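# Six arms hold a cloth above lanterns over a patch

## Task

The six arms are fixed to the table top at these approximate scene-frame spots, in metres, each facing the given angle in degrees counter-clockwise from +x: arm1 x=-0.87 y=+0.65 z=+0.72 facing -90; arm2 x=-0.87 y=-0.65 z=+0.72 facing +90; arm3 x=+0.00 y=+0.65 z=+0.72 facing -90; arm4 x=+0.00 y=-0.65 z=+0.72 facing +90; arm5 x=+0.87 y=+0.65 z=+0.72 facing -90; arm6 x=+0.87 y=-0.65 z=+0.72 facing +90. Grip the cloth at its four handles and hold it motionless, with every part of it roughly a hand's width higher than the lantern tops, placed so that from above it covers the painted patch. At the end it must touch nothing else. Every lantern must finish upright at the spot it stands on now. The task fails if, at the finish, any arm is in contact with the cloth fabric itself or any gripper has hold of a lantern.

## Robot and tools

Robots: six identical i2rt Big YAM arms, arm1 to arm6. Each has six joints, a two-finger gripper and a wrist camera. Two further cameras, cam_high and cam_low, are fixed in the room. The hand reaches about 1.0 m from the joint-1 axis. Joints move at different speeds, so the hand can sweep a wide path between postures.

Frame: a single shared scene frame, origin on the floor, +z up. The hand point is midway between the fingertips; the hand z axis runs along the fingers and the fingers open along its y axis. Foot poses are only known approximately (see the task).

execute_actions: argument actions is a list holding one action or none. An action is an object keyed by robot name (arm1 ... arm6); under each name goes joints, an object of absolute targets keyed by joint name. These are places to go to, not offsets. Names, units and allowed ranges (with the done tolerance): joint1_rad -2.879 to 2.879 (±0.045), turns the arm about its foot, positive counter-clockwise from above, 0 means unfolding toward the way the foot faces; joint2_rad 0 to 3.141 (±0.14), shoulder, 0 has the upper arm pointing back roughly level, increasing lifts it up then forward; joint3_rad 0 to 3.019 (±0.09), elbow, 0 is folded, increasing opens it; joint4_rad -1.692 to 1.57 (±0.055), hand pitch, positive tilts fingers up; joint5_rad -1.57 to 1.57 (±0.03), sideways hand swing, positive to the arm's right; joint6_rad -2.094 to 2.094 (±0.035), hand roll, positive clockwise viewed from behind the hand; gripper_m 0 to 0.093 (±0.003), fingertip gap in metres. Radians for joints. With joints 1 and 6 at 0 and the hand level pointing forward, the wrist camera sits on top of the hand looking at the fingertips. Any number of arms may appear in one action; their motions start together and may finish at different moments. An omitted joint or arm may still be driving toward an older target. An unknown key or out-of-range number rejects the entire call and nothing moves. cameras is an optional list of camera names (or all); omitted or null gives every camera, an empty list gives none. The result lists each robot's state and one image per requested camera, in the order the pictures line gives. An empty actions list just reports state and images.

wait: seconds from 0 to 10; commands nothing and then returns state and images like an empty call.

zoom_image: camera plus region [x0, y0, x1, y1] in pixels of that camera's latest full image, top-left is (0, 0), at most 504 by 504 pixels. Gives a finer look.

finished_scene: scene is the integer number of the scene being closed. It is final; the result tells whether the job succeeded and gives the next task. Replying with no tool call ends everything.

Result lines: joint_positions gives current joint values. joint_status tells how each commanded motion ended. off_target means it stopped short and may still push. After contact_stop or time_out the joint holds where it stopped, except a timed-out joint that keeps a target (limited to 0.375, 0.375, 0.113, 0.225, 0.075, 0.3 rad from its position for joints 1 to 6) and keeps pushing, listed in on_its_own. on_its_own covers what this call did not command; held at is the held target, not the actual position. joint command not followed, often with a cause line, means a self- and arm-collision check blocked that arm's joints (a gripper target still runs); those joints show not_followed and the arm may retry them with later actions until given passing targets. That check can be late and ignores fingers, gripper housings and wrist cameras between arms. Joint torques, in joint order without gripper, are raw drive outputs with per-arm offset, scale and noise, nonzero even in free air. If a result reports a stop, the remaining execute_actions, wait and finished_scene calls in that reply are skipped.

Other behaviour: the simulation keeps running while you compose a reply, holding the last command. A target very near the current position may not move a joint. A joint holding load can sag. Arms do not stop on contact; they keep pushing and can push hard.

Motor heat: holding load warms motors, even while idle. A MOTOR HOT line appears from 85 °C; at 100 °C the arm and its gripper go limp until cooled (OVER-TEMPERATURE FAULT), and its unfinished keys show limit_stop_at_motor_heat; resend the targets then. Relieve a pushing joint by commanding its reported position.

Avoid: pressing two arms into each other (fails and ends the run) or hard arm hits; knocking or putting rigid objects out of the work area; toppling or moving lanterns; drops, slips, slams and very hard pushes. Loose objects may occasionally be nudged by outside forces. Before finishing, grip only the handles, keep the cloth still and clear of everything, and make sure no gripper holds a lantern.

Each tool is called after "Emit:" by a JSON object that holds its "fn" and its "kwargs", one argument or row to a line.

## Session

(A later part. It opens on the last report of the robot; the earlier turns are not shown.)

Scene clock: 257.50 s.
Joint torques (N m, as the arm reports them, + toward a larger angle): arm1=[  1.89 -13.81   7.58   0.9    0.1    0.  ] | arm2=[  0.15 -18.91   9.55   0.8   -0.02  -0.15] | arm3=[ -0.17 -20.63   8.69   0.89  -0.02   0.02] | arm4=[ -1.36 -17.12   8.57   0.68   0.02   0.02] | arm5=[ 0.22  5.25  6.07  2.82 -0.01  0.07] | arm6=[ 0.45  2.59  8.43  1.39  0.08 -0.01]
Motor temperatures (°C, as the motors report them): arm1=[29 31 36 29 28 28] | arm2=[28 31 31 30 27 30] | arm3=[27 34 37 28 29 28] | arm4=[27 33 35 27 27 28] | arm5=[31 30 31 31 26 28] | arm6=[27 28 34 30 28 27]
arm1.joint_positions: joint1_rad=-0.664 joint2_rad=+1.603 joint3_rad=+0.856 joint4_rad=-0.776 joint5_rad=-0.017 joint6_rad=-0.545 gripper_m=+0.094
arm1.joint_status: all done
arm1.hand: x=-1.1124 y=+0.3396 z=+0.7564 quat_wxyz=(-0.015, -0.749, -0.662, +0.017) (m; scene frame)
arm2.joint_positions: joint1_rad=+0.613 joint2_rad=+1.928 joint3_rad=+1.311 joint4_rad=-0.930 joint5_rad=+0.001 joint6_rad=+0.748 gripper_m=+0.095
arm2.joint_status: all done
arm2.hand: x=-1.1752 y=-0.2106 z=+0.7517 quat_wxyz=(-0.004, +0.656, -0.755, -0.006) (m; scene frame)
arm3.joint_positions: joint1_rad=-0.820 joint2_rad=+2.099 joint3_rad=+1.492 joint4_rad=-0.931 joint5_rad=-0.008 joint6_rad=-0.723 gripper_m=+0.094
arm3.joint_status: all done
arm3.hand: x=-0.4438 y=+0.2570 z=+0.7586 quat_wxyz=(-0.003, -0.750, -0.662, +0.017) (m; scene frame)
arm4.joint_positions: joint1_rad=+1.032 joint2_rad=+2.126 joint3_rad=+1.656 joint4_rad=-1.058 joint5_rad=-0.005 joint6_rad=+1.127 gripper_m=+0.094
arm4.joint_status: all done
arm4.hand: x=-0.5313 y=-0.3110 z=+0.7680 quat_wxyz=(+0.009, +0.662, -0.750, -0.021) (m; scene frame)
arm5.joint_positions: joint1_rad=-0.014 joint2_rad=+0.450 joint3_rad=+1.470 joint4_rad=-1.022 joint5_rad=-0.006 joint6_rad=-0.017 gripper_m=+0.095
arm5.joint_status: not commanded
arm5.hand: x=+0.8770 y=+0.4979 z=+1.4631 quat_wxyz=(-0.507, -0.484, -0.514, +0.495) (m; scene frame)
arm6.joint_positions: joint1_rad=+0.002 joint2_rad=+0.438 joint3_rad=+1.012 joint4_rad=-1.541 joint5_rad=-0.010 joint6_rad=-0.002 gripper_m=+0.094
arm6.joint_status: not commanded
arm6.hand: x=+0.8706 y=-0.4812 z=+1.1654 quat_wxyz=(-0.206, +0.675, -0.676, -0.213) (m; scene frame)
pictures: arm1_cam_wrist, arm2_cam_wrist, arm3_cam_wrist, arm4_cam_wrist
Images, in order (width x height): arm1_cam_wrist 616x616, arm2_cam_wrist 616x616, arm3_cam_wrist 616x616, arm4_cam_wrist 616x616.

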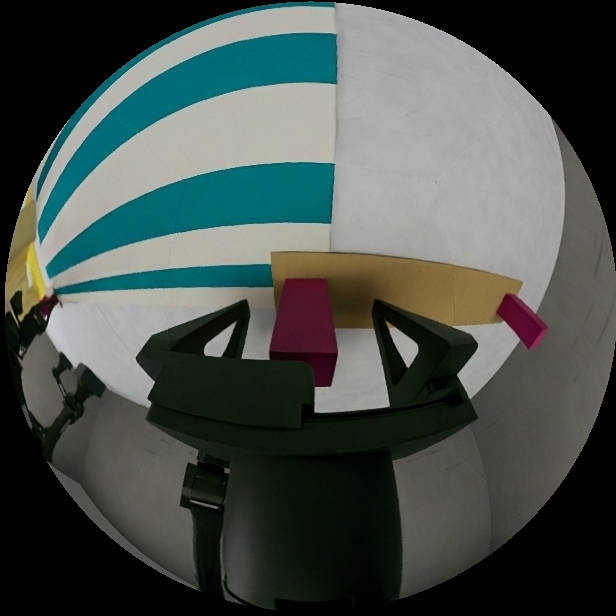

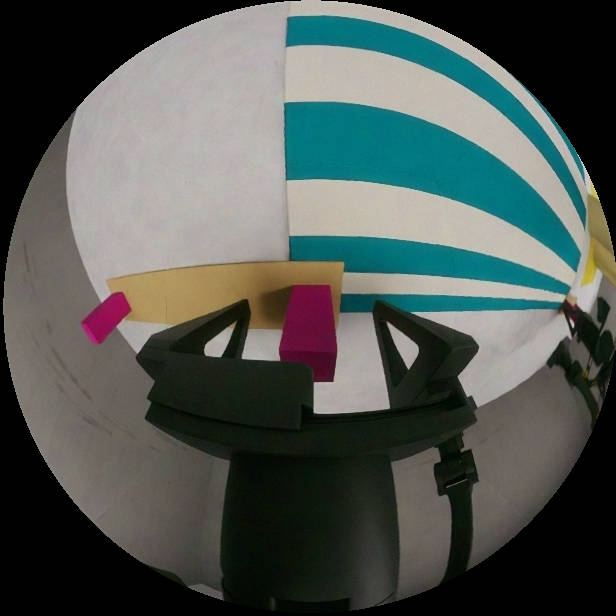

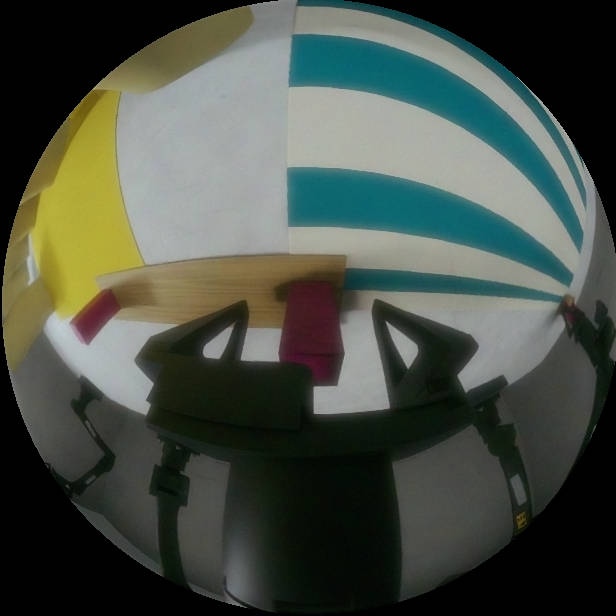

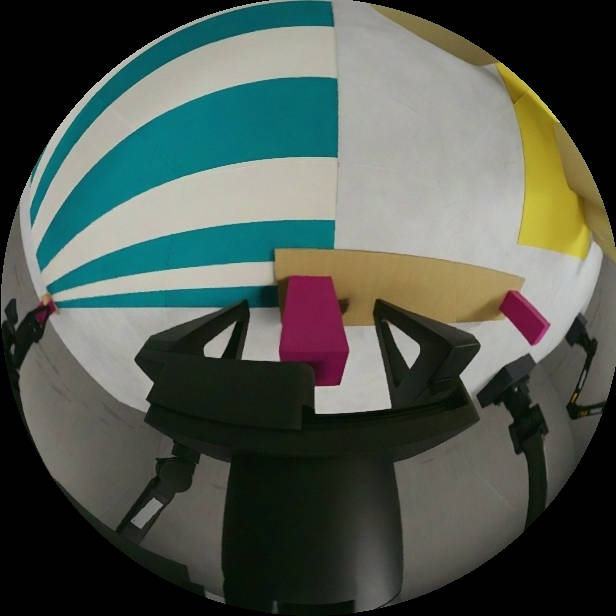

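Aligned. Close grippers.

Emit:
{"fn": "execute_actions", "kwargs": {
  "actions": [
    {"arm1":{"joints":{"gripper_m":0.0}},"arm2":{"joints":{"gripper_m":0.0}},"arm3":{"joints":{"gripper_m":0.0}},"arm4":{"joints":{"gripper_m":0.0}}}
  ],
  "cameras": ["arm1_cam_wrist","arm2_cam_wrist","arm3_cam_wrist","arm4_cam_wrist"]
}}

Scene clock: 262.10 s.
Joint torques (N m, as the arm reports them, + toward a larger angle): arm1=[  1.76 -12.92   7.53   0.93   0.17   0.02] | arm2=[  0.09 -19.02   9.52   0.79   0.    -0.14] | arm3=[  0.34 -20.7    8.77   0.98  -0.05   0.  ] | arm4=[ -1.42 -17.21   8.62   0.56  -0.01   0.07] | arm5=[0.16 5.26 6.08 2.82 0.   0.07] | arm6=[0.51 2.68 8.41 1.46 0.07 0.01]
Motor temperatures (°C, as the motors report them): arm1=[29 31 36 29 28 28] | arm2=[28 31 31 30 27 30] | arm3=[27 34 37 28 29 28] | arm4=[27 33 35 27 27 28] | arm5=[31 30 31 31 26 28] | arm6=[27 28 34 30 28 27]
arm1.joint_positions: joint1_rad=-0.663 joint2_rad=+1.603 joint3_rad=+0.856 joint4_rad=-0.775 joint5_rad=-0.019 joint6_rad=-0.547 gripper_m=+0.029
arm1.joint_status: gripper_m off_target (ended at +0.029, target +0.000)
arm1.hand: x=-1.1119 y=+0.3391 z=+0.7565 quat_wxyz=(-0.016, -0.748, -0.663, +0.017) (m; scene frame)
arm2.joint_positions: joint1_rad=+0.613 joint2_rad=+1.928 joint3_rad=+1.311 joint4_rad=-0.930 joint5_rad=+0.000 joint6_rad=+0.747 gripper_m=+0.029
arm2.joint_status: gripper_m off_target (ended at +0.029, target +0.000)
arm2.hand: x=-1.1753 y=-0.2106 z=+0.7516 quat_wxyz=(-0.004, +0.656, -0.754, -0.006) (m; scene frame)
arm3.joint_positions: joint1_rad=-0.820 joint2_rad=+2.099 joint3_rad=+1.492 joint4_rad=-0.930 joint5_rad=-0.007 joint6_rad=-0.722 gripper_m=+0.029
arm3.joint_status: gripper_m off_target (ended at +0.029, target +0.000)
arm3.hand: x=-0.4442 y=+0.2569 z=+0.7586 quat_wxyz=(-0.003, -0.750, -0.661, +0.017) (m; scene frame)
arm4.joint_positions: joint1_rad=+1.032 joint2_rad=+2.127 joint3_rad=+1.656 joint4_rad=-1.054 joint5_rad=-0.004 joint6_rad=+1.122 gripper_m=+0.029
arm4.joint_status: gripper_m off_target (ended at +0.029, target +0.000)
arm4.hand: x=-0.5319 y=-0.3105 z=+0.7678 quat_wxyz=(+0.009, +0.663, -0.748, -0.022) (m; scene frame)
arm5.joint_positions: joint1_rad=-0.014 joint2_rad=+0.450 joint3_rad=+1.470 joint4_rad=-1.022 joint5_rad=-0.006 joint6_rad=-0.017 gripper_m=+0.095
arm5.joint_status: not commanded
arm5.hand: x=+0.8770 y=+0.4979 z=+1.4631 quat_wxyz=(-0.507, -0.484, -0.514, +0.495) (m; scene frame)
arm6.joint_positions: joint1_rad=+0.002 joint2_rad=+0.438 joint3_rad=+1.012 joint4_rad=-1.541 joint5_rad=-0.010 joint6_rad=-0.002 gripper_m=+0.094
arm6.joint_status: not commanded
arm6.hand: x=+0.8706 y=-0.4812 z=+1.1654 quat_wxyz=(-0.206, +0.675, -0.676, -0.213) (m; scene frame)
pictures: arm1_cam_wrist, arm2_cam_wrist, arm3_cam_wrist, arm4_cam_wrist
Images, in order (width x height): arm1_cam_wrist 616x616, arm2_cam_wrist 616x616, arm3_cam_wrist 616x616, arm4_cam_wrist 616x616.

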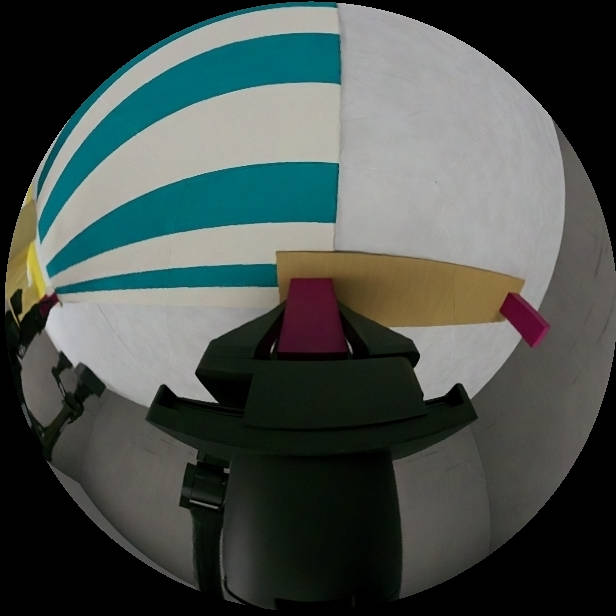

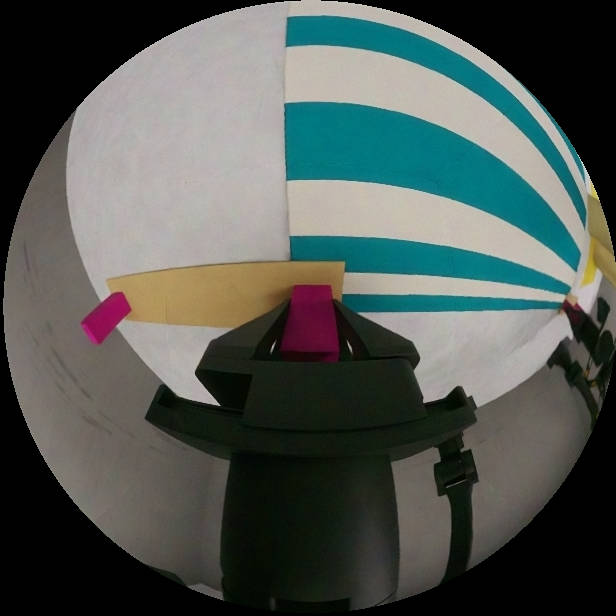

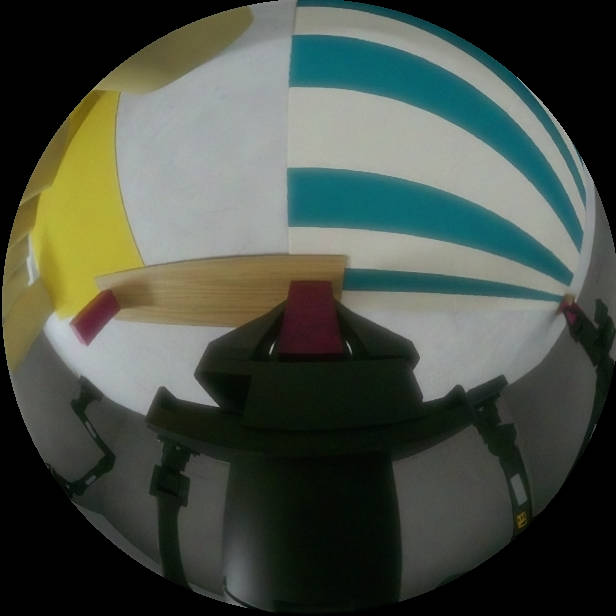

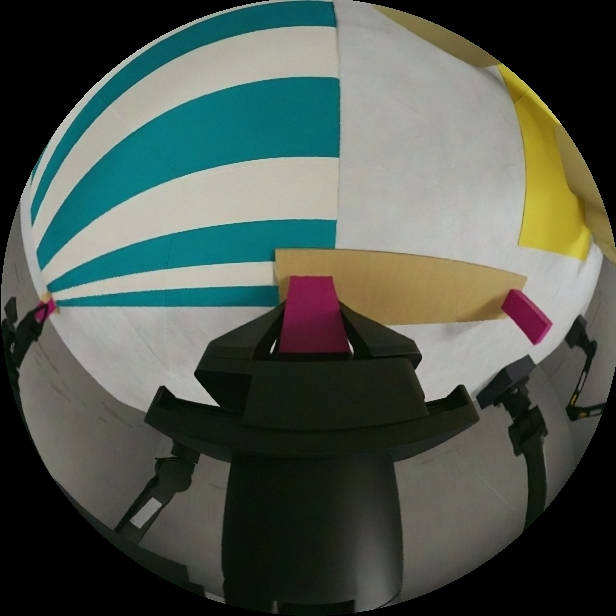

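Emit:
{"fn": "execute_actions", "kwargs": {
  "actions": [
    {"arm1":{"joints":{"joint1_rad":-0.572,"joint2_rad":1.44,"joint3_rad":1.018,"joint4_rad":-1.06,"joint6_rad":-0.455}},"arm2":{"joints":{"joint1_rad":0.56,"joint2_rad":1.765,"joint3_rad":1.42,"joint4_rad":-1.135,"joint6_rad":0.69}},"arm3":{"joints":{"joint1_rad":-0.84,"joint2_rad":2.05,"joint3_rad":1.745,"joint4_rad":-1.17,"joint6_rad":-0.745}},"arm4":{"joints":{"joint1_rad":0.99,"joint2_rad":2.11,"joint3_rad":1.915,"joint4_rad":-1.285,"joint6_rad":1.08}}}
  ],
  "cameras": ["arm1_cam_wrist","arm4_cam_wrist","cam_high"]
}}

Scene clock: 298.10 s.
Joint torques (N m, as the arm reports them, + toward a larger angle): arm1=[  1.   -12.58  10.13   0.15   0.14   0.15] | arm2=[  0.6  -16.48  13.94   0.06  -0.07  -0.13] | arm3=[ -1.63 -21.33  12.65  -0.3   -0.03  -0.18] | arm4=[ -1.12 -18.33  13.38  -0.57   0.06   0.03] | arm5=[0.19 5.26 6.06 2.82 0.   0.07] | arm6=[0.35 2.66 8.45 1.45 0.07 0.01]
Motor temperatures (°C, as the motors report them): arm1=[29 32 36 29 28 28] | arm2=[28 32 31 30 27 30] | arm3=[27 34 38 28 29 28] | arm4=[27 34 36 27 27 28] | arm5=[31 30 31 31 26 28] | arm6=[27 28 34 30 28 27]
arm1.joint_positions: joint1_rad=-0.574 joint2_rad=+1.433 joint3_rad=+0.994 joint4_rad=-1.050 joint5_rad=-0.017 joint6_rad=-0.464 gripper_m=+0.029
arm1.joint_status: all done
arm1.hand: x=-1.0892 y=+0.3111 z=+0.8625 quat_wxyz=(-0.021, -0.746, -0.665, +0.032) (m; scene frame)
arm2.joint_positions: joint1_rad=+0.555 joint2_rad=+1.759 joint3_rad=+1.378 joint4_rad=-1.125 joint5_rad=+0.002 joint6_rad=+0.702 gripper_m=+0.029
arm2.joint_status: all done
arm2.hand: x=-1.1474 y=-0.1971 z=+0.8598 quat_wxyz=(-0.009, +0.651, -0.758, -0.026) (m; scene frame)
arm3.joint_positions: joint1_rad=-0.830 joint2_rad=+2.038 joint3_rad=+1.717 joint4_rad=-1.153 joint5_rad=-0.007 joint6_rad=-0.738 gripper_m=+0.029
arm3.joint_status: all done
arm3.hand: x=-0.4828 y=+0.2312 z=+0.8718 quat_wxyz=(-0.002, -0.747, -0.663, +0.049) (m; scene frame)
arm4.joint_positions: joint1_rad=+0.995 joint2_rad=+2.101 joint3_rad=+1.878 joint4_rad=-1.265 joint5_rad=-0.006 joint6_rad=+1.091 gripper_m=+0.029
arm4.joint_status: all done
arm4.hand: x=-0.5467 y=-0.2725 z=+0.8632 quat_wxyz=(+0.013, +0.661, -0.749, -0.040) (m; scene frame)
arm5.joint_positions: joint1_rad=-0.014 joint2_rad=+0.450 joint3_rad=+1.470 joint4_rad=-1.022 joint5_rad=-0.006 joint6_rad=-0.017 gripper_m=+0.095
arm5.joint_status: not commanded
arm5.hand: x=+0.8770 y=+0.4979 z=+1.4631 quat_wxyz=(-0.507, -0.484, -0.514, +0.495) (m; scene frame)
arm6.joint_positions: joint1_rad=+0.002 joint2_rad=+0.438 joint3_rad=+1.012 joint4_rad=-1.541 joint5_rad=-0.010 joint6_rad=-0.002 gripper_m=+0.094
arm6.joint_status: not commanded
arm6.hand: x=+0.8706 y=-0.4812 z=+1.1654 quat_wxyz=(-0.206, +0.675, -0.676, -0.213) (m; scene frame)
pictures: arm1_cam_wrist, arm4_cam_wrist, cam_high
Images, in order (width x height): arm1_cam_wrist 616x616, arm4_cam_wrist 616x616, cam_high 672x504.

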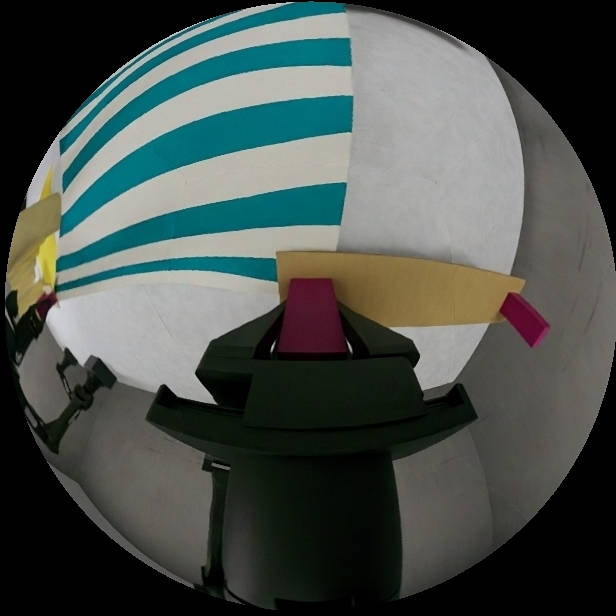

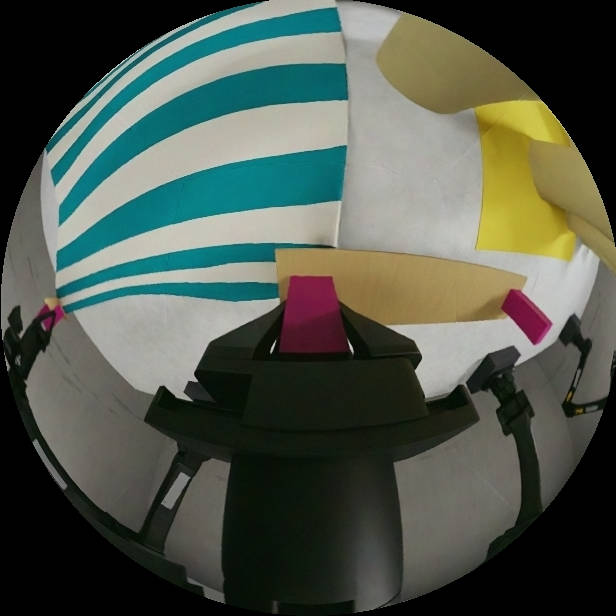

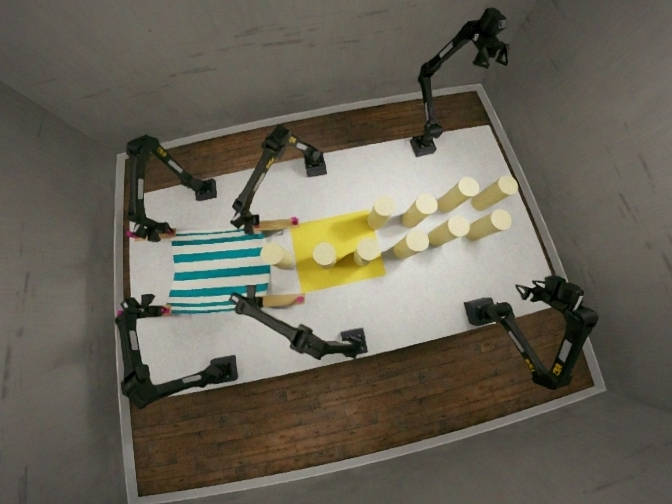

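Emit:
{"fn": "execute_actions", "kwargs": {
  "actions": [
    {"arm1":{"joints":{"joint1_rad":-0.597,"joint2_rad":1.44,"joint3_rad":1.512,"joint4_rad":-1.41,"joint6_rad":-0.61}},"arm2":{"joints":{"joint1_rad":0.6,"joint2_rad":1.446,"joint3_rad":1.525,"joint4_rad":-1.41,"joint6_rad":0.595}},"arm3":{"joints":{"joint1_rad":-0.905,"joint2_rad":1.95,"joint3_rad":2.05,"joint4_rad":-1.448,"joint6_rad":-0.935}},"arm4":{"joints":{"joint1_rad":0.95,"joint2_rad":1.96,"joint3_rad":2.15,"joint4_rad":-1.533,"joint6_rad":0.907}}}
  ],
  "cameras": ["cam_low","arm4_cam_wrist","cam_high"]
}}

Scene clock: 314.77 s.
Joint torques (N m, as the arm reports them, + toward a larger angle): arm1=[ -0.6  -15.13  12.97   0.32   0.16  -0.06] | arm2=[  0.25 -13.42  14.46   0.38  -0.23  -0.12] | arm3=[  0.28 -20.52  13.    -0.14  -0.11  -0.16] | arm4=[ -0.66 -18.62  12.53  -0.3    0.04   0.01] | arm5=[0.22 5.35 6.07 2.8  0.   0.06] | arm6=[0.47 2.49 8.39 1.42 0.06 0.  ]
Motor temperatures (°C, as the motors report them): arm1=[29 32 38 29 28 28] | arm2=[28 32 33 30 27 30] | arm3=[27 35 40 28 29 28] | arm4=[27 34 39 27 27 28] | arm5=[31 30 32 31 26 28] | arm6=[27 28 34 30 28 27]
arm1.joint_positions: joint1_rad=-0.583 joint2_rad=+1.443 joint3_rad=+1.465 joint4_rad=-1.402 joint5_rad=-0.018 joint6_rad=-0.600 gripper_m=+0.029
arm1.joint_status: all done
arm1.hand: x=-1.1314 y=+0.2572 z=+1.0362 quat_wxyz=(-0.029, -0.700, -0.708, +0.087) (m; scene frame)
arm2.joint_positions: joint1_rad=+0.597 joint2_rad=+1.451 joint3_rad=+1.490 joint4_rad=-1.401 joint5_rad=+0.005 joint6_rad=+0.605 gripper_m=+0.029
arm2.joint_status: all done
arm2.hand: x=-1.1378 y=-0.2523 z=+1.0467 quat_wxyz=(-0.024, +0.699, -0.708, -0.096) (m; scene frame)
arm3.joint_positions: joint1_rad=-0.912 joint2_rad=+1.937 joint3_rad=+2.025 joint4_rad=-1.429 joint5_rad=-0.006 joint6_rad=-0.929 gripper_m=+0.029
arm3.joint_status: all done
arm3.hand: x=-0.5301 y=+0.2622 z=+1.0533 quat_wxyz=(+0.015, -0.706, -0.699, +0.115) (m; scene frame)
arm4.joint_positions: joint1_rad=+0.954 joint2_rad=+1.967 joint3_rad=+2.126 joint4_rad=-1.514 joint5_rad=-0.006 joint6_rad=+0.920 gripper_m=+0.029
arm4.joint_status: all done
arm4.hand: x=-0.5272 y=-0.2528 z=+1.0442 quat_wxyz=(+0.018, +0.705, -0.701, -0.107) (m; scene frame)
arm5.joint_positions: joint1_rad=-0.014 joint2_rad=+0.450 joint3_rad=+1.470 joint4_rad=-1.022 joint5_rad=-0.006 joint6_rad=-0.017 gripper_m=+0.095
arm5.joint_status: not commanded
arm5.hand: x=+0.8770 y=+0.4979 z=+1.4631 quat_wxyz=(-0.507, -0.484, -0.514, +0.495) (m; scene frame)
arm6.joint_positions: joint1_rad=+0.002 joint2_rad=+0.438 joint3_rad=+1.012 joint4_rad=-1.541 joint5_rad=-0.010 joint6_rad=-0.002 gripper_m=+0.094
arm6.joint_status: not commanded
arm6.hand: x=+0.8706 y=-0.4812 z=+1.1654 quat_wxyz=(-0.206, +0.675, -0.676, -0.213) (m; scene frame)
pictures: arm4_cam_wrist, cam_high, cam_low
Images, in order (width x height): arm4_cam_wrist 616x616, cam_high 672x504, cam_low 672x504.

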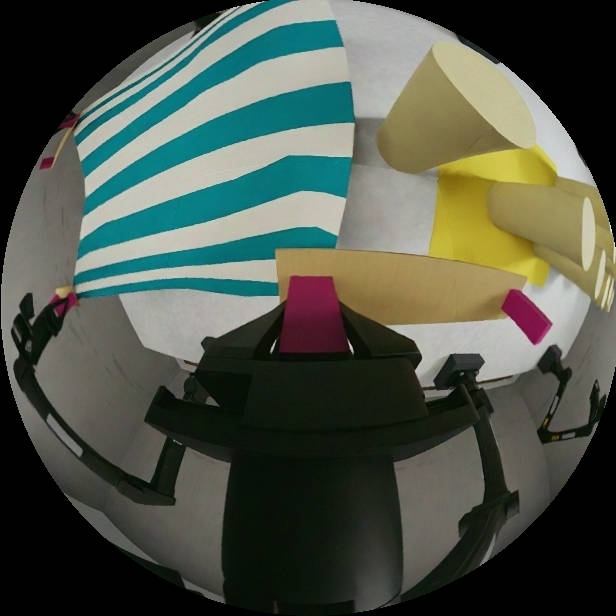

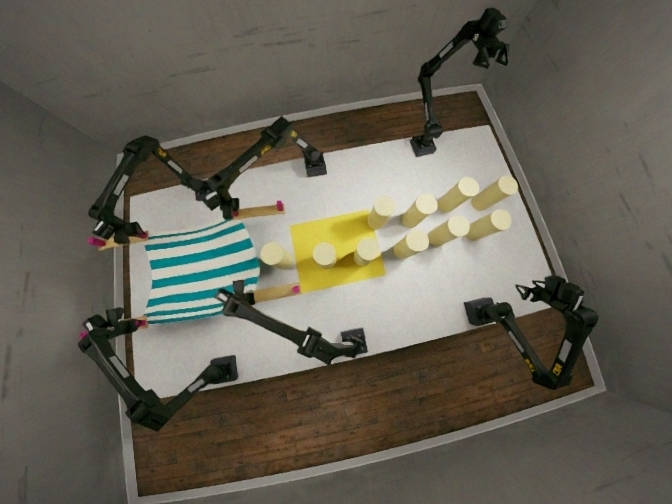

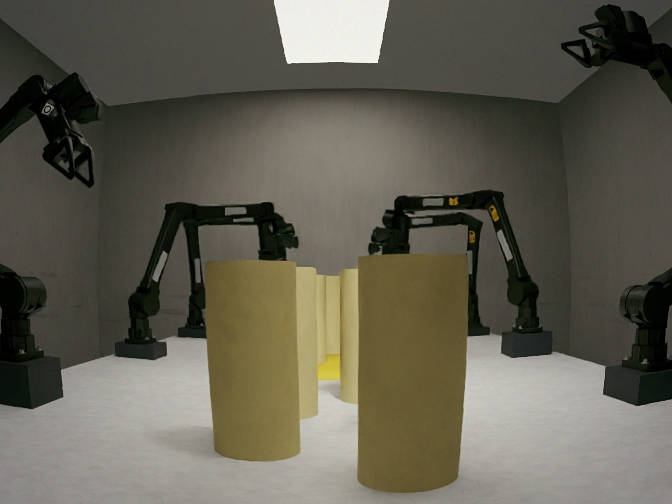

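Emit:
{"fn": "execute_actions", "kwargs": {
  "actions": [
    {"arm1":{"joints":{"joint1_rad":-0.585,"joint2_rad":1.412,"joint3_rad":1.98,"joint4_rad":-1.685,"joint6_rad":-0.6}},"arm2":{"joints":{"joint1_rad":0.588,"joint2_rad":1.412,"joint3_rad":1.975,"joint4_rad":-1.685,"joint6_rad":0.6}},"arm3":{"joints":{"joint1_rad":-0.878,"joint2_rad":1.868,"joint3_rad":2.41,"joint4_rad":-1.688,"joint6_rad":-0.905}},"arm4":{"joints":{"joint1_rad":0.932,"joint2_rad":1.812,"joint3_rad":2.397,"joint4_rad":-1.622,"joint6_rad":0.89}}}
  ],
  "cameras": ["cam_low","arm5_cam_wrist","cam_high"]
}}

Scene clock: 332.37 s.
Joint torques (N m, as the arm reports them, + toward a larger angle): arm1=[  0.53 -13.14  12.13   0.84   0.2    0.05] | arm2=[  0.21 -10.78  14.6    0.67  -0.23  -0.07] | arm3=[ -0.65 -19.48  12.     0.29  -0.09   0.05] | arm4=[ -1.74 -17.27  11.68   0.17   0.03  -0.01] | arm5=[0.22 5.28 6.09 2.81 0.   0.07] | arm6=[0.57 2.66 8.34 1.46 0.06 0.01]
Motor temperatures (°C, as the motors report them): arm1=[29 32 40 29 28 28] | arm2=[28 31 34 30 27 30] | arm3=[27 35 41 28 29 28] | arm4=[27 35 40 27 27 28] | arm5=[31 30 32 31 26 28] | arm6=[27 28 34 30 28 27]
arm1.joint_positions: joint1_rad=-0.583 joint2_rad=+1.418 joint3_rad=+1.935 joint4_rad=-1.678 joint5_rad=-0.019 joint6_rad=-0.600 gripper_m=+0.029
arm1.joint_status: all done
arm1.hand: x=-1.1286 y=+0.2635 z=+1.2331 quat_wxyz=(-0.050, -0.688, -0.697, +0.194) (m; scene frame)
arm2.joint_positions: joint1_rad=+0.589 joint2_rad=+1.409 joint3_rad=+1.925 joint4_rad=-1.678 joint5_rad=+0.005 joint6_rad=+0.605 gripper_m=+0.029
arm2.joint_status: all done
arm2.hand: x=-1.1266 y=-0.2647 z=+1.2363 quat_wxyz=(-0.043, +0.686, -0.700, -0.193) (m; scene frame)
arm3.joint_positions: joint1_rad=-0.882 joint2_rad=+1.861 joint3_rad=+2.386 joint4_rad=-1.666 joint5_rad=-0.006 joint6_rad=-0.915 gripper_m=+0.029
arm3.joint_status: all done
joint sent to its limit — the command would take arm3.joint4_rad past its lower limit, so that joint was sent only as far as its limit.
arm3.hand: x=-0.4949 y=+0.2643 z=+1.2407 quat_wxyz=(+0.025, -0.689, -0.693, +0.212) (m; scene frame)
arm4.joint_positions: joint1_rad=+0.945 joint2_rad=+1.825 joint3_rad=+2.376 joint4_rad=-1.603 joint5_rad=-0.006 joint6_rad=+0.904 gripper_m=+0.029
arm4.joint_status: all done
arm4.hand: x=-0.4989 y=-0.2665 z=+1.2367 quat_wxyz=(+0.035, +0.688, -0.679, -0.255) (m; scene frame)
arm5.joint_positions: joint1_rad=-0.014 joint2_rad=+0.450 joint3_rad=+1.470 joint4_rad=-1.022 joint5_rad=-0.006 joint6_rad=-0.017 gripper_m=+0.095
arm5.joint_status: not commanded
arm5.hand: x=+0.8770 y=+0.4979 z=+1.4631 quat_wxyz=(-0.507, -0.484, -0.514, +0.495) (m; scene frame)
arm6.joint_positions: joint1_rad=+0.002 joint2_rad=+0.438 joint3_rad=+1.012 joint4_rad=-1.541 joint5_rad=-0.010 joint6_rad=-0.002 gripper_m=+0.094
arm6.joint_status: not commanded
arm6.hand: x=+0.8706 y=-0.4812 z=+1.1654 quat_wxyz=(-0.206, +0.675, -0.676, -0.213) (m; scene frame)
pictures: arm5_cam_wrist, cam_high, cam_low
Images, in order (width x height): arm5_cam_wrist 616x616, cam_high 672x504, cam_low 672x504.

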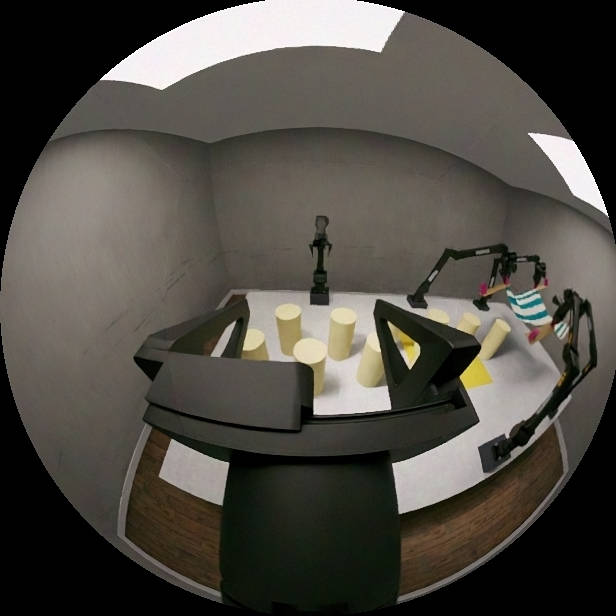

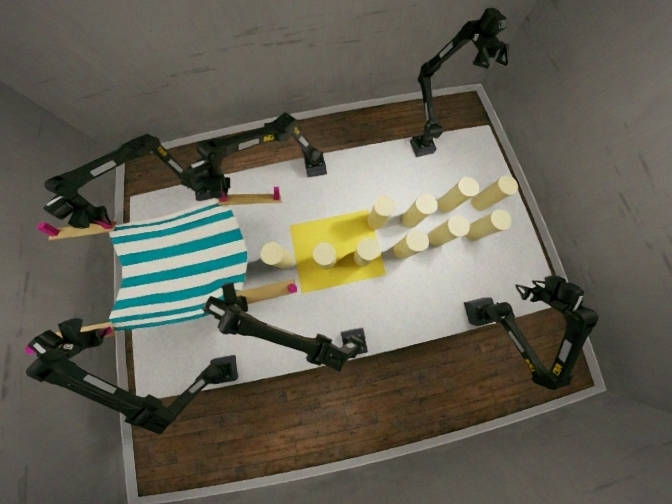

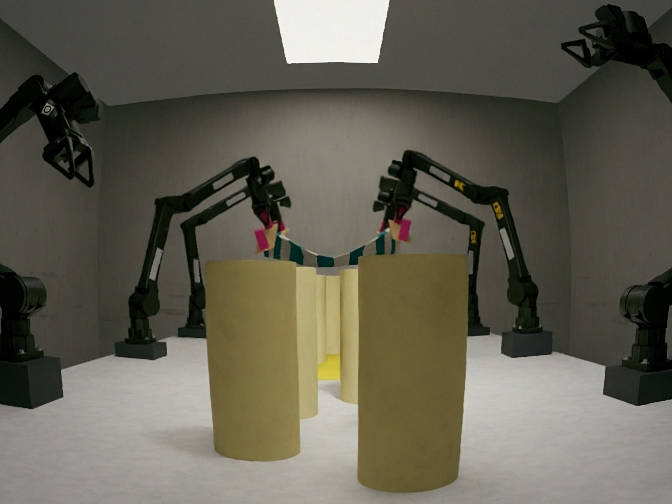

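Emit:
{"fn": "zoom_image", "kwargs": {
  "camera": "cam_low",
  "region": [230, 180, 430, 400]
}}

Region (230, 180, 430, 400) of cam_low's 672x504 image, scaled by 2.291, with more detail than that image has; it fills the left 458 columns of this view, and the rest is white.

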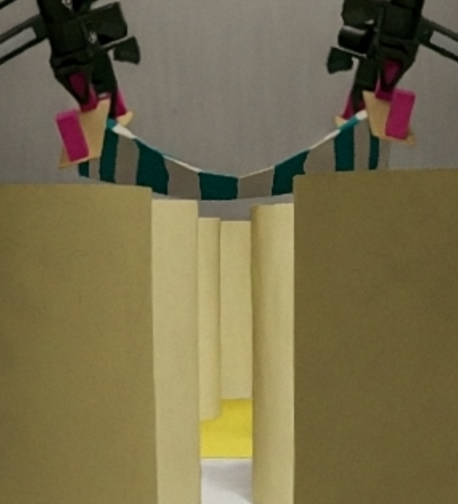

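Emit:
{"fn": "execute_actions", "kwargs": {
  "actions": [
    {"arm1":{"joints":{"joint1_rad":-0.47,"joint2_rad":1.283,"joint3_rad":1.85,"joint4_rad":-1.64,"joint6_rad":-0.485}},"arm2":{"joints":{"joint1_rad":0.48,"joint2_rad":1.286,"joint3_rad":1.85,"joint4_rad":-1.64,"joint6_rad":0.485}},"arm3":{"joints":{"joint1_rad":-0.812,"joint2_rad":1.61,"joint3_rad":2.06,"joint4_rad":-1.53,"joint6_rad":-0.84}},"arm4":{"joints":{"joint1_rad":0.865,"joint2_rad":1.645,"joint3_rad":2.205,"joint4_rad":-1.655,"joint6_rad":0.825}}}
  ],
  "cameras": ["cam_low","cam_high"]
}}

Emit:
{"fn": "zoom_image", "kwargs": {
  "camera": "cam_low",
  "region": [230, 180, 430, 400]
}}

Scene clock: 395.57 s.
Joint torques (N m, as the arm reports them, + toward a larger angle): arm1=[  0.41 -12.3    9.92   1.84   0.31   0.11] | arm2=[ 1.28 -9.24 10.72  1.65 -0.31 -0.1 ] | arm3=[ -0.98 -15.17  10.45   1.73  -0.09   0.08] | arm4=[ -0.22 -12.93   9.45   0.23   0.05  -0.03] | arm5=[0.2  5.34 6.07 2.81 0.   0.07] | arm6=[ 0.42  2.66  8.42  1.43  0.07 -0.01]
Motor temperatures (°C, as the motors report them): arm1=[29 32 41 29 28 28] | arm2=[28 31 35 30 27 30] | arm3=[27 35 41 28 29 28] | arm4=[27 34 40 27 27 28] | arm5=[31 30 32 31 26 28] | arm6=[27 28 35 30 28 27]
arm1.joint_positions: joint1_rad=-0.462 joint2_rad=+1.293 joint3_rad=+1.835 joint4_rad=-1.658 joint5_rad=-0.022 joint6_rad=-0.491 gripper_m=+0.029
arm1.joint_status: all done
arm1.hand: x=-1.0604 y=+0.2732 z=+1.2445 quat_wxyz=(-0.081, -0.680, -0.699, +0.207) (m; scene frame)
arm2.joint_positions: joint1_rad=+0.469 joint2_rad=+1.291 joint3_rad=+1.845 joint4_rad=-1.661 joint5_rad=+0.008 joint6_rad=+0.492 gripper_m=+0.029
arm2.joint_status: all done
arm2.hand: x=-1.0605 y=-0.2735 z=+1.2534 quat_wxyz=(-0.075, +0.679, -0.699, -0.212) (m; scene frame)
arm3.joint_positions: joint1_rad=-0.807 joint2_rad=+1.605 joint3_rad=+2.057 joint4_rad=-1.546 joint5_rad=-0.006 joint6_rad=-0.852 gripper_m=+0.029
arm3.joint_status: all done
arm3.hand: x=-0.4133 y=+0.2745 z=+1.2543 quat_wxyz=(+0.012, -0.680, -0.693, +0.237) (m; scene frame)
arm4.joint_positions: joint1_rad=+0.861 joint2_rad=+1.641 joint3_rad=+2.208 joint4_rad=-1.638 joint5_rad=-0.007 joint6_rad=+0.840 gripper_m=+0.029
arm4.joint_status: all done
arm4.hand: x=-0.4104 y=-0.2758 z=+1.2627 quat_wxyz=(+0.016, +0.682, -0.688, -0.247) (m; scene frame)
arm5.joint_positions: joint1_rad=-0.014 joint2_rad=+0.450 joint3_rad=+1.470 joint4_rad=-1.022 joint5_rad=-0.006 joint6_rad=-0.017 gripper_m=+0.095
arm5.joint_status: not commanded
arm5.hand: x=+0.8770 y=+0.4979 z=+1.4631 quat_wxyz=(-0.507, -0.484, -0.514, +0.495) (m; scene frame)
arm6.joint_positions: joint1_rad=+0.002 joint2_rad=+0.438 joint3_rad=+1.012 joint4_rad=-1.541 joint5_rad=-0.010 joint6_rad=-0.002 gripper_m=+0.094
arm6.joint_status: not commanded
arm6.hand: x=+0.8706 y=-0.4812 z=+1.1654 quat_wxyz=(-0.206, +0.675, -0.676, -0.213) (m; scene frame)
pictures: cam_high, cam_low
Images, in order (width x height): cam_high 672x504, cam_low 672x504.

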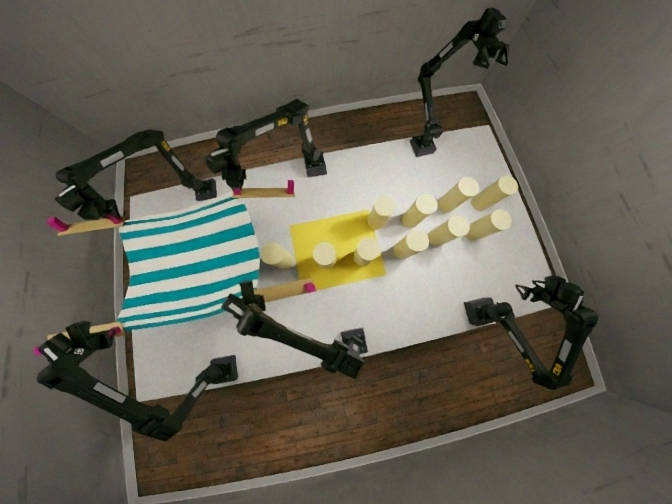

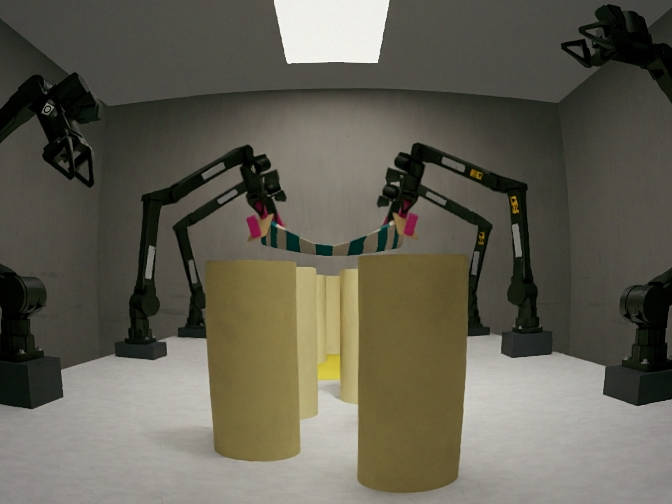

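Region (230, 180, 430, 400) of cam_low's 672x504 image, scaled by 2.291, with more detail than that image has; it fills the left 458 columns of this view, and the rest is white.

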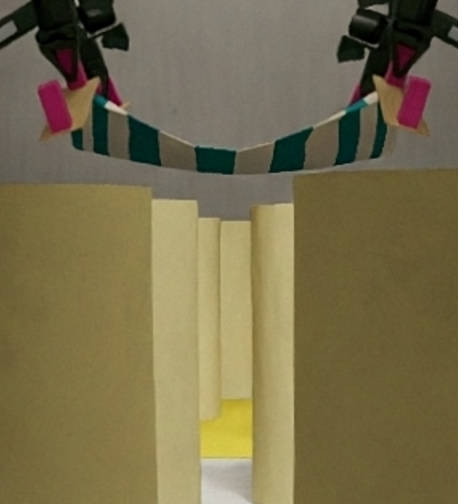

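Emit:
{"fn": "execute_actions", "kwargs": {
  "actions": [
    {"arm1":{"joints":{"joint1_rad":-0.146,"joint2_rad":1.16,"joint3_rad":1.75,"joint4_rad":-1.675,"joint6_rad":-0.15}},"arm2":{"joints":{"joint1_rad":0.155,"joint2_rad":1.163,"joint3_rad":1.745,"joint4_rad":-1.675,"joint6_rad":0.15}},"arm3":{"joints":{"joint1_rad":-0.628,"joint2_rad":1.405,"joint3_rad":1.853,"joint4_rad":-1.66,"joint6_rad":-0.65}},"arm4":{"joints":{"joint1_rad":0.682,"joint2_rad":1.372,"joint3_rad":1.873,"joint4_rad":-1.6,"joint6_rad":0.635}}}
  ],
  "cameras": ["cam_low","cam_high"]
}}

Scene clock: 409.90 s.
Joint torques (N m, as the arm reports them, + toward a larger angle): arm1=[ 1.24 -9.92 10.08  0.86  0.33  0.12] | arm2=[ 0.84 -7.73 11.03  0.75 -0.37 -0.08] | arm3=[ -1.48 -10.97  10.05   0.13  -0.08   0.1 ] | arm4=[  0.43 -10.05   9.89   1.21   0.    -0.03] | arm5=[ 0.19  5.28  6.09  2.82 -0.01  0.07] | arm6=[0.53 2.66 8.41 1.48 0.06 0.  ]
Motor temperatures (°C, as the motors report them): arm1=[29 32 40 29 28 28] | arm2=[28 31 34 30 27 30] | arm3=[27 35 41 28 29 28] | arm4=[27 34 39 27 27 28] | arm5=[31 30 32 31 26 28] | arm6=[27 28 35 30 28 27]
arm1.joint_positions: joint1_rad=-0.147 joint2_rad=+1.169 joint3_rad=+1.731 joint4_rad=-1.670 joint5_rad=-0.022 joint6_rad=-0.156 gripper_m=+0.029
arm1.joint_status: all done
arm1.hand: x=-0.9274 y=+0.2829 z=+1.2455 quat_wxyz=(-0.147, -0.686, -0.691, +0.174) (m; scene frame)
arm2.joint_positions: joint1_rad=+0.148 joint2_rad=+1.173 joint3_rad=+1.736 joint4_rad=-1.667 joint5_rad=+0.009 joint6_rad=+0.156 gripper_m=+0.029
arm2.joint_status: all done
arm2.hand: x=-0.9264 y=-0.2795 z=+1.2508 quat_wxyz=(-0.143, +0.684, -0.693, -0.178) (m; scene frame)
arm3.joint_positions: joint1_rad=-0.618 joint2_rad=+1.398 joint3_rad=+1.852 joint4_rad=-1.641 joint5_rad=-0.006 joint6_rad=-0.662 gripper_m=+0.029
arm3.joint_status: all done
arm3.hand: x=-0.2750 y=+0.2834 z=+1.2537 quat_wxyz=(-0.027, -0.688, -0.700, +0.189) (m; scene frame)
arm4.joint_positions: joint1_rad=+0.670 joint2_rad=+1.378 joint3_rad=+1.874 joint4_rad=-1.614 joint5_rad=-0.006 joint6_rad=+0.651 gripper_m=+0.029
arm4.joint_status: all done
arm4.hand: x=-0.2739 y=-0.2820 z=+1.2456 quat_wxyz=(-0.028, +0.686, -0.692, -0.224) (m; scene frame)
arm5.joint_positions: joint1_rad=-0.014 joint2_rad=+0.450 joint3_rad=+1.470 joint4_rad=-1.022 joint5_rad=-0.006 joint6_rad=-0.017 gripper_m=+0.095
arm5.joint_status: not commanded
arm5.hand: x=+0.8770 y=+0.4979 z=+1.4631 quat_wxyz=(-0.507, -0.484, -0.514, +0.495) (m; scene frame)
arm6.joint_positions: joint1_rad=+0.002 joint2_rad=+0.438 joint3_rad=+1.012 joint4_rad=-1.541 joint5_rad=-0.010 joint6_rad=-0.002 gripper_m=+0.094
arm6.joint_status: not commanded
arm6.hand: x=+0.8706 y=-0.4812 z=+1.1654 quat_wxyz=(-0.206, +0.675, -0.676, -0.213) (m; scene frame)
pictures: cam_high, cam_low
Images, in order (width x height): cam_high 672x504, cam_low 672x504.

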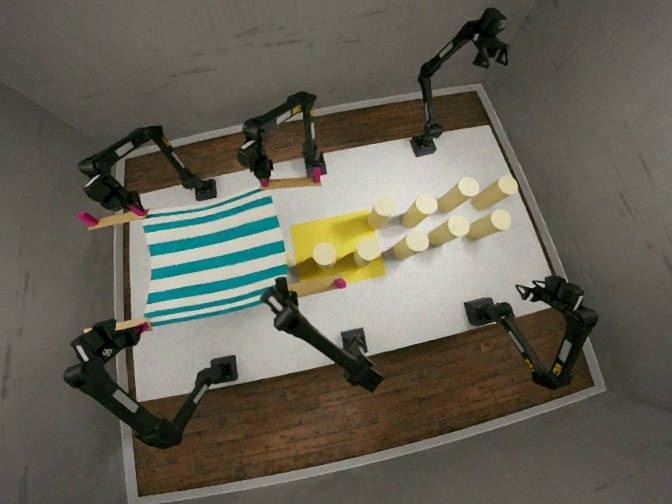

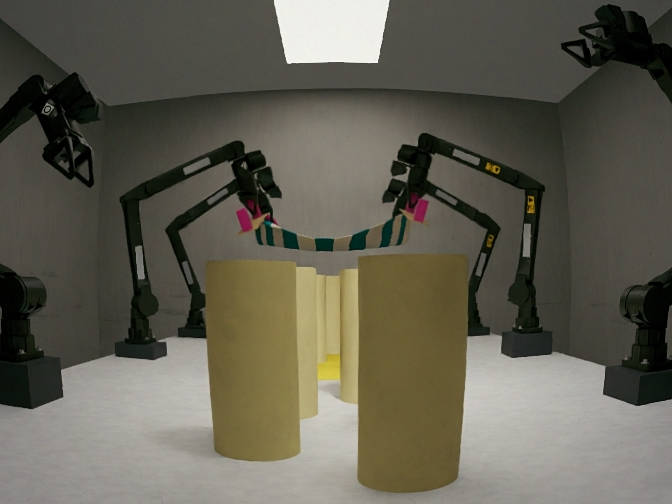

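Emit:
{"fn": "execute_actions", "kwargs": {
  "actions": [
    {"arm1":{"joints":{"joint1_rad":0.32,"joint2_rad":1.205,"joint3_rad":1.795,"joint4_rad":-1.66,"joint6_rad":0.32}},"arm2":{"joints":{"joint1_rad":-0.31,"joint2_rad":1.2,"joint3_rad":1.79,"joint4_rad":-1.66,"joint6_rad":-0.32}},"arm3":{"joints":{"joint1_rad":-0.27,"joint2_rad":1.198,"joint3_rad":1.66,"joint4_rad":-1.65,"joint6_rad":-0.28}},"arm4":{"joints":{"joint1_rad":0.327,"joint2_rad":1.187,"joint3_rad":1.727,"joint4_rad":-1.665,"joint6_rad":0.27}}}
  ],
  "cameras": ["cam_low","cam_high"]
}}

Scene clock: 425.50 s.
Joint torques (N m, as the arm reports them, + toward a larger angle): arm1=[  1.06 -10.26  13.16   1.5    0.35   0.08] | arm2=[ 0.57 -7.77 14.91  1.22 -0.34 -0.05] | arm3=[-0.47 -7.43 10.01  0.76 -0.12  0.06] | arm4=[-0.99 -6.71  9.83  0.19  0.04 -0.03] | arm5=[ 0.18  5.36  6.07  2.81 -0.01  0.07] | arm6=[0.39 2.81 8.44 1.45 0.07 0.  ]
Motor temperatures (°C, as the motors report them): arm1=[29 32 40 29 28 28] | arm2=[28 31 34 30 27 30] | arm3=[27 34 40 28 29 28] | arm4=[27 33 39 27 27 28] | arm5=[31 30 32 31 26 28] | arm6=[27 28 35 30 28 27]
arm1.joint_positions: joint1_rad=+0.316 joint2_rad=+1.211 joint3_rad=+1.738 joint4_rad=-1.670 joint5_rad=-0.022 joint6_rad=+0.315 gripper_m=+0.029
arm1.joint_status: all done
arm1.hand: x=-0.7542 y=+0.2838 z=+1.2358 quat_wxyz=(-0.197, -0.691, -0.690, +0.083) (m; scene frame)
arm2.joint_positions: joint1_rad=-0.314 joint2_rad=+1.208 joint3_rad=+1.736 joint4_rad=-1.667 joint5_rad=+0.007 joint6_rad=-0.313 gripper_m=+0.029
arm2.joint_status: all done
arm2.hand: x=-0.7535 y=-0.2837 z=+1.2405 quat_wxyz=(-0.195, +0.689, -0.692, -0.088) (m; scene frame)
arm3.joint_positions: joint1_rad=-0.274 joint2_rad=+1.194 joint3_rad=+1.659 joint4_rad=-1.641 joint5_rad=-0.004 joint6_rad=-0.292 gripper_m=+0.029
arm3.joint_status: all done
arm3.hand: x=-0.1123 y=+0.2860 z=+1.2504 quat_wxyz=(-0.093, -0.696, -0.690, +0.173) (m; scene frame)
arm4.joint_positions: joint1_rad=+0.331 joint2_rad=+1.188 joint3_rad=+1.727 joint4_rad=-1.648 joint5_rad=-0.007 joint6_rad=+0.288 gripper_m=+0.029
arm4.joint_status: all done
arm4.hand: x=-0.1128 y=-0.2866 z=+1.2525 quat_wxyz=(-0.104, +0.693, -0.683, -0.204) (m; scene frame)
arm5.joint_positions: joint1_rad=-0.014 joint2_rad=+0.450 joint3_rad=+1.470 joint4_rad=-1.022 joint5_rad=-0.006 joint6_rad=-0.017 gripper_m=+0.095
arm5.joint_status: not commanded
arm5.hand: x=+0.8770 y=+0.4979 z=+1.4631 quat_wxyz=(-0.507, -0.484, -0.514, +0.495) (m; scene frame)
arm6.joint_positions: joint1_rad=+0.002 joint2_rad=+0.438 joint3_rad=+1.012 joint4_rad=-1.541 joint5_rad=-0.010 joint6_rad=-0.002 gripper_m=+0.094
arm6.joint_status: not commanded
arm6.hand: x=+0.8706 y=-0.4812 z=+1.1654 quat_wxyz=(-0.206, +0.675, -0.676, -0.213) (m; scene frame)
pictures: cam_high, cam_low
Images, in order (width x height): cam_high 672x504, cam_low 672x504.

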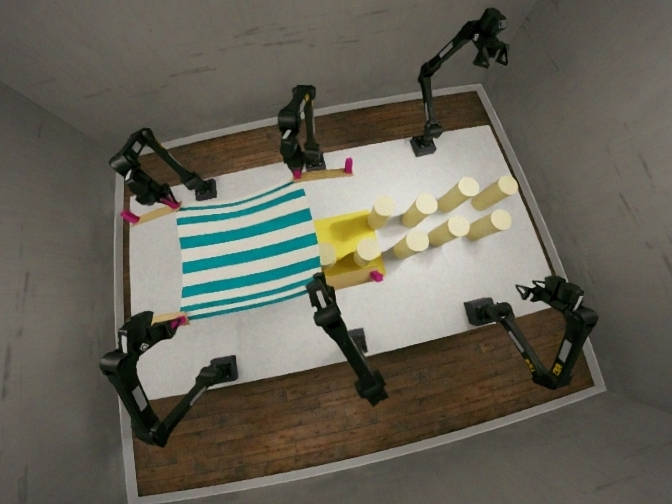

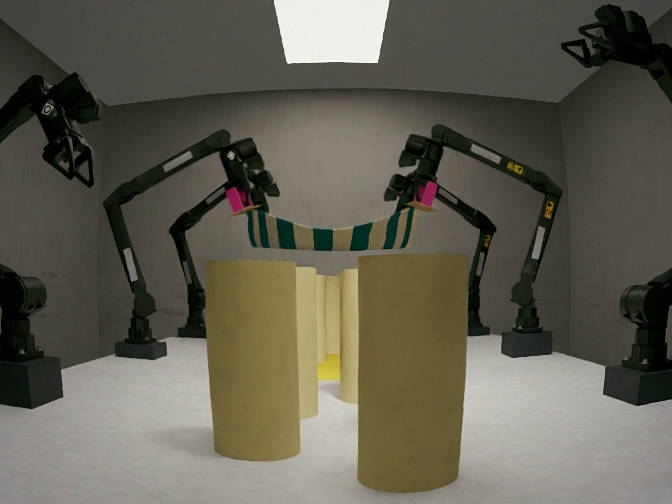

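Emit:
{"fn": "execute_actions", "kwargs": {
  "actions": [
    {"arm1":{"joints":{"joint1_rad":0.645,"joint2_rad":1.375,"joint3_rad":1.965,"joint4_rad":-1.635,"joint6_rad":0.645}},"arm2":{"joints":{"joint1_rad":-0.635,"joint2_rad":1.373,"joint3_rad":1.965,"joint4_rad":-1.635,"joint6_rad":-0.645}},"arm3":{"joints":{"joint1_rad":0.192,"joint2_rad":1.165,"joint3_rad":1.64,"joint4_rad":-1.655,"joint6_rad":0.17}},"arm4":{"joints":{"joint1_rad":-0.138,"joint2_rad":1.162,"joint3_rad":1.707,"joint4_rad":-1.665,"joint6_rad":-0.185}}}
  ],
  "cameras": ["cam_low","cam_high"]
}}

Scene clock: 436.67 s.
Joint torques (N m, as the arm reports them, + toward a larger angle): arm1=[  0.57 -14.8   12.86   1.48   0.28   0.08] | arm2=[  0.76 -12.9   16.2    1.26  -0.28  -0.05] | arm3=[ 0.24 -9.54 10.2   0.43 -0.18  0.07] | arm4=[-1.37 -7.9   9.59  0.19  0.06 -0.01] | arm5=[0.17 5.18 6.07 2.83 0.   0.07] | arm6=[0.43 2.89 8.41 1.41 0.07 0.  ]
Motor temperatures (°C, as the motors report them): arm1=[29 32 41 29 28 28] | arm2=[28 31 36 30 27 30] | arm3=[27 33 40 28 29 28] | arm4=[27 32 39 27 27 28] | arm5=[31 30 32 31 26 28] | arm6=[27 28 35 30 28 27]
arm1.joint_positions: joint1_rad=+0.650 joint2_rad=+1.396 joint3_rad=+1.912 joint4_rad=-1.644 joint5_rad=-0.019 joint6_rad=+0.639 gripper_m=+0.029
arm1.joint_status: all done
arm1.hand: x=-0.5959 y=+0.2825 z=+1.2416 quat_wxyz=(-0.221, -0.687, -0.692, +0.018) (m; scene frame)
arm2.joint_positions: joint1_rad=-0.642 joint2_rad=+1.397 joint3_rad=+1.897 joint4_rad=-1.644 joint5_rad=+0.005 joint6_rad=-0.637 gripper_m=+0.029
arm2.joint_status: all done
arm2.hand: x=-0.5967 y=-0.2812 z=+1.2389 quat_wxyz=(-0.212, +0.688, -0.694, -0.022) (m; scene frame)
arm3.joint_positions: joint1_rad=+0.184 joint2_rad=+1.183 joint3_rad=+1.637 joint4_rad=-1.641 joint5_rad=-0.001 joint6_rad=+0.158 gripper_m=+0.029
arm3.joint_status: all done
arm3.hand: x=+0.0592 y=+0.2781 z=+1.2447 quat_wxyz=(-0.154, -0.694, -0.694, +0.113) (m; scene frame)
arm4.joint_positions: joint1_rad=-0.130 joint2_rad=+1.177 joint3_rad=+1.709 joint4_rad=-1.648 joint5_rad=-0.009 joint6_rad=-0.168 gripper_m=+0.029
arm4.joint_status: all done
arm4.hand: x=+0.0597 y=-0.2781 z=+1.2482 quat_wxyz=(-0.180, +0.692, -0.685, -0.136) (m; scene frame)
arm5.joint_positions: joint1_rad=-0.014 joint2_rad=+0.450 joint3_rad=+1.470 joint4_rad=-1.022 joint5_rad=-0.006 joint6_rad=-0.017 gripper_m=+0.095
arm5.joint_status: not commanded
arm5.hand: x=+0.8770 y=+0.4979 z=+1.4631 quat_wxyz=(-0.507, -0.484, -0.514, +0.495) (m; scene frame)
arm6.joint_positions: joint1_rad=+0.002 joint2_rad=+0.438 joint3_rad=+1.012 joint4_rad=-1.541 joint5_rad=-0.010 joint6_rad=-0.002 gripper_m=+0.094
arm6.joint_status: not commanded
arm6.hand: x=+0.8706 y=-0.4812 z=+1.1654 quat_wxyz=(-0.206, +0.675, -0.676, -0.213) (m; scene frame)
pictures: cam_high, cam_low
Images, in order (width x height): cam_high 672x504, cam_low 672x504.

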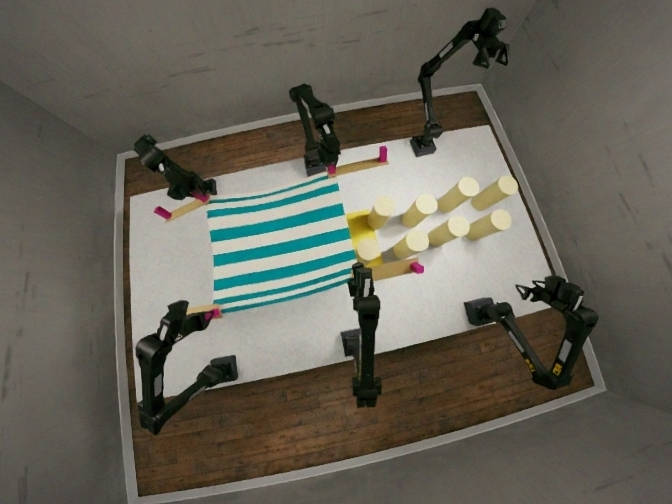

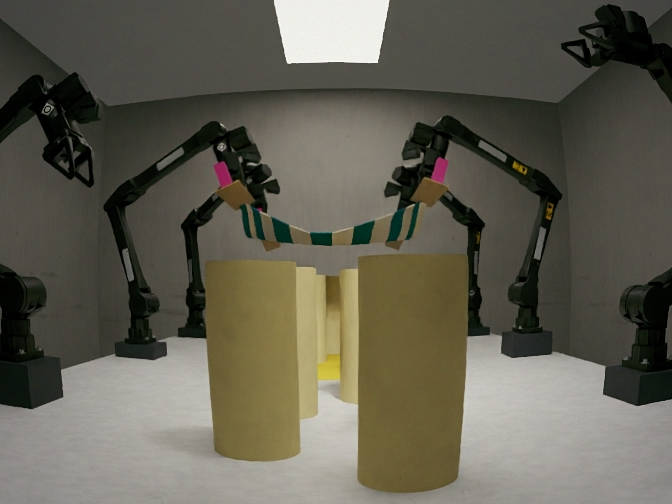

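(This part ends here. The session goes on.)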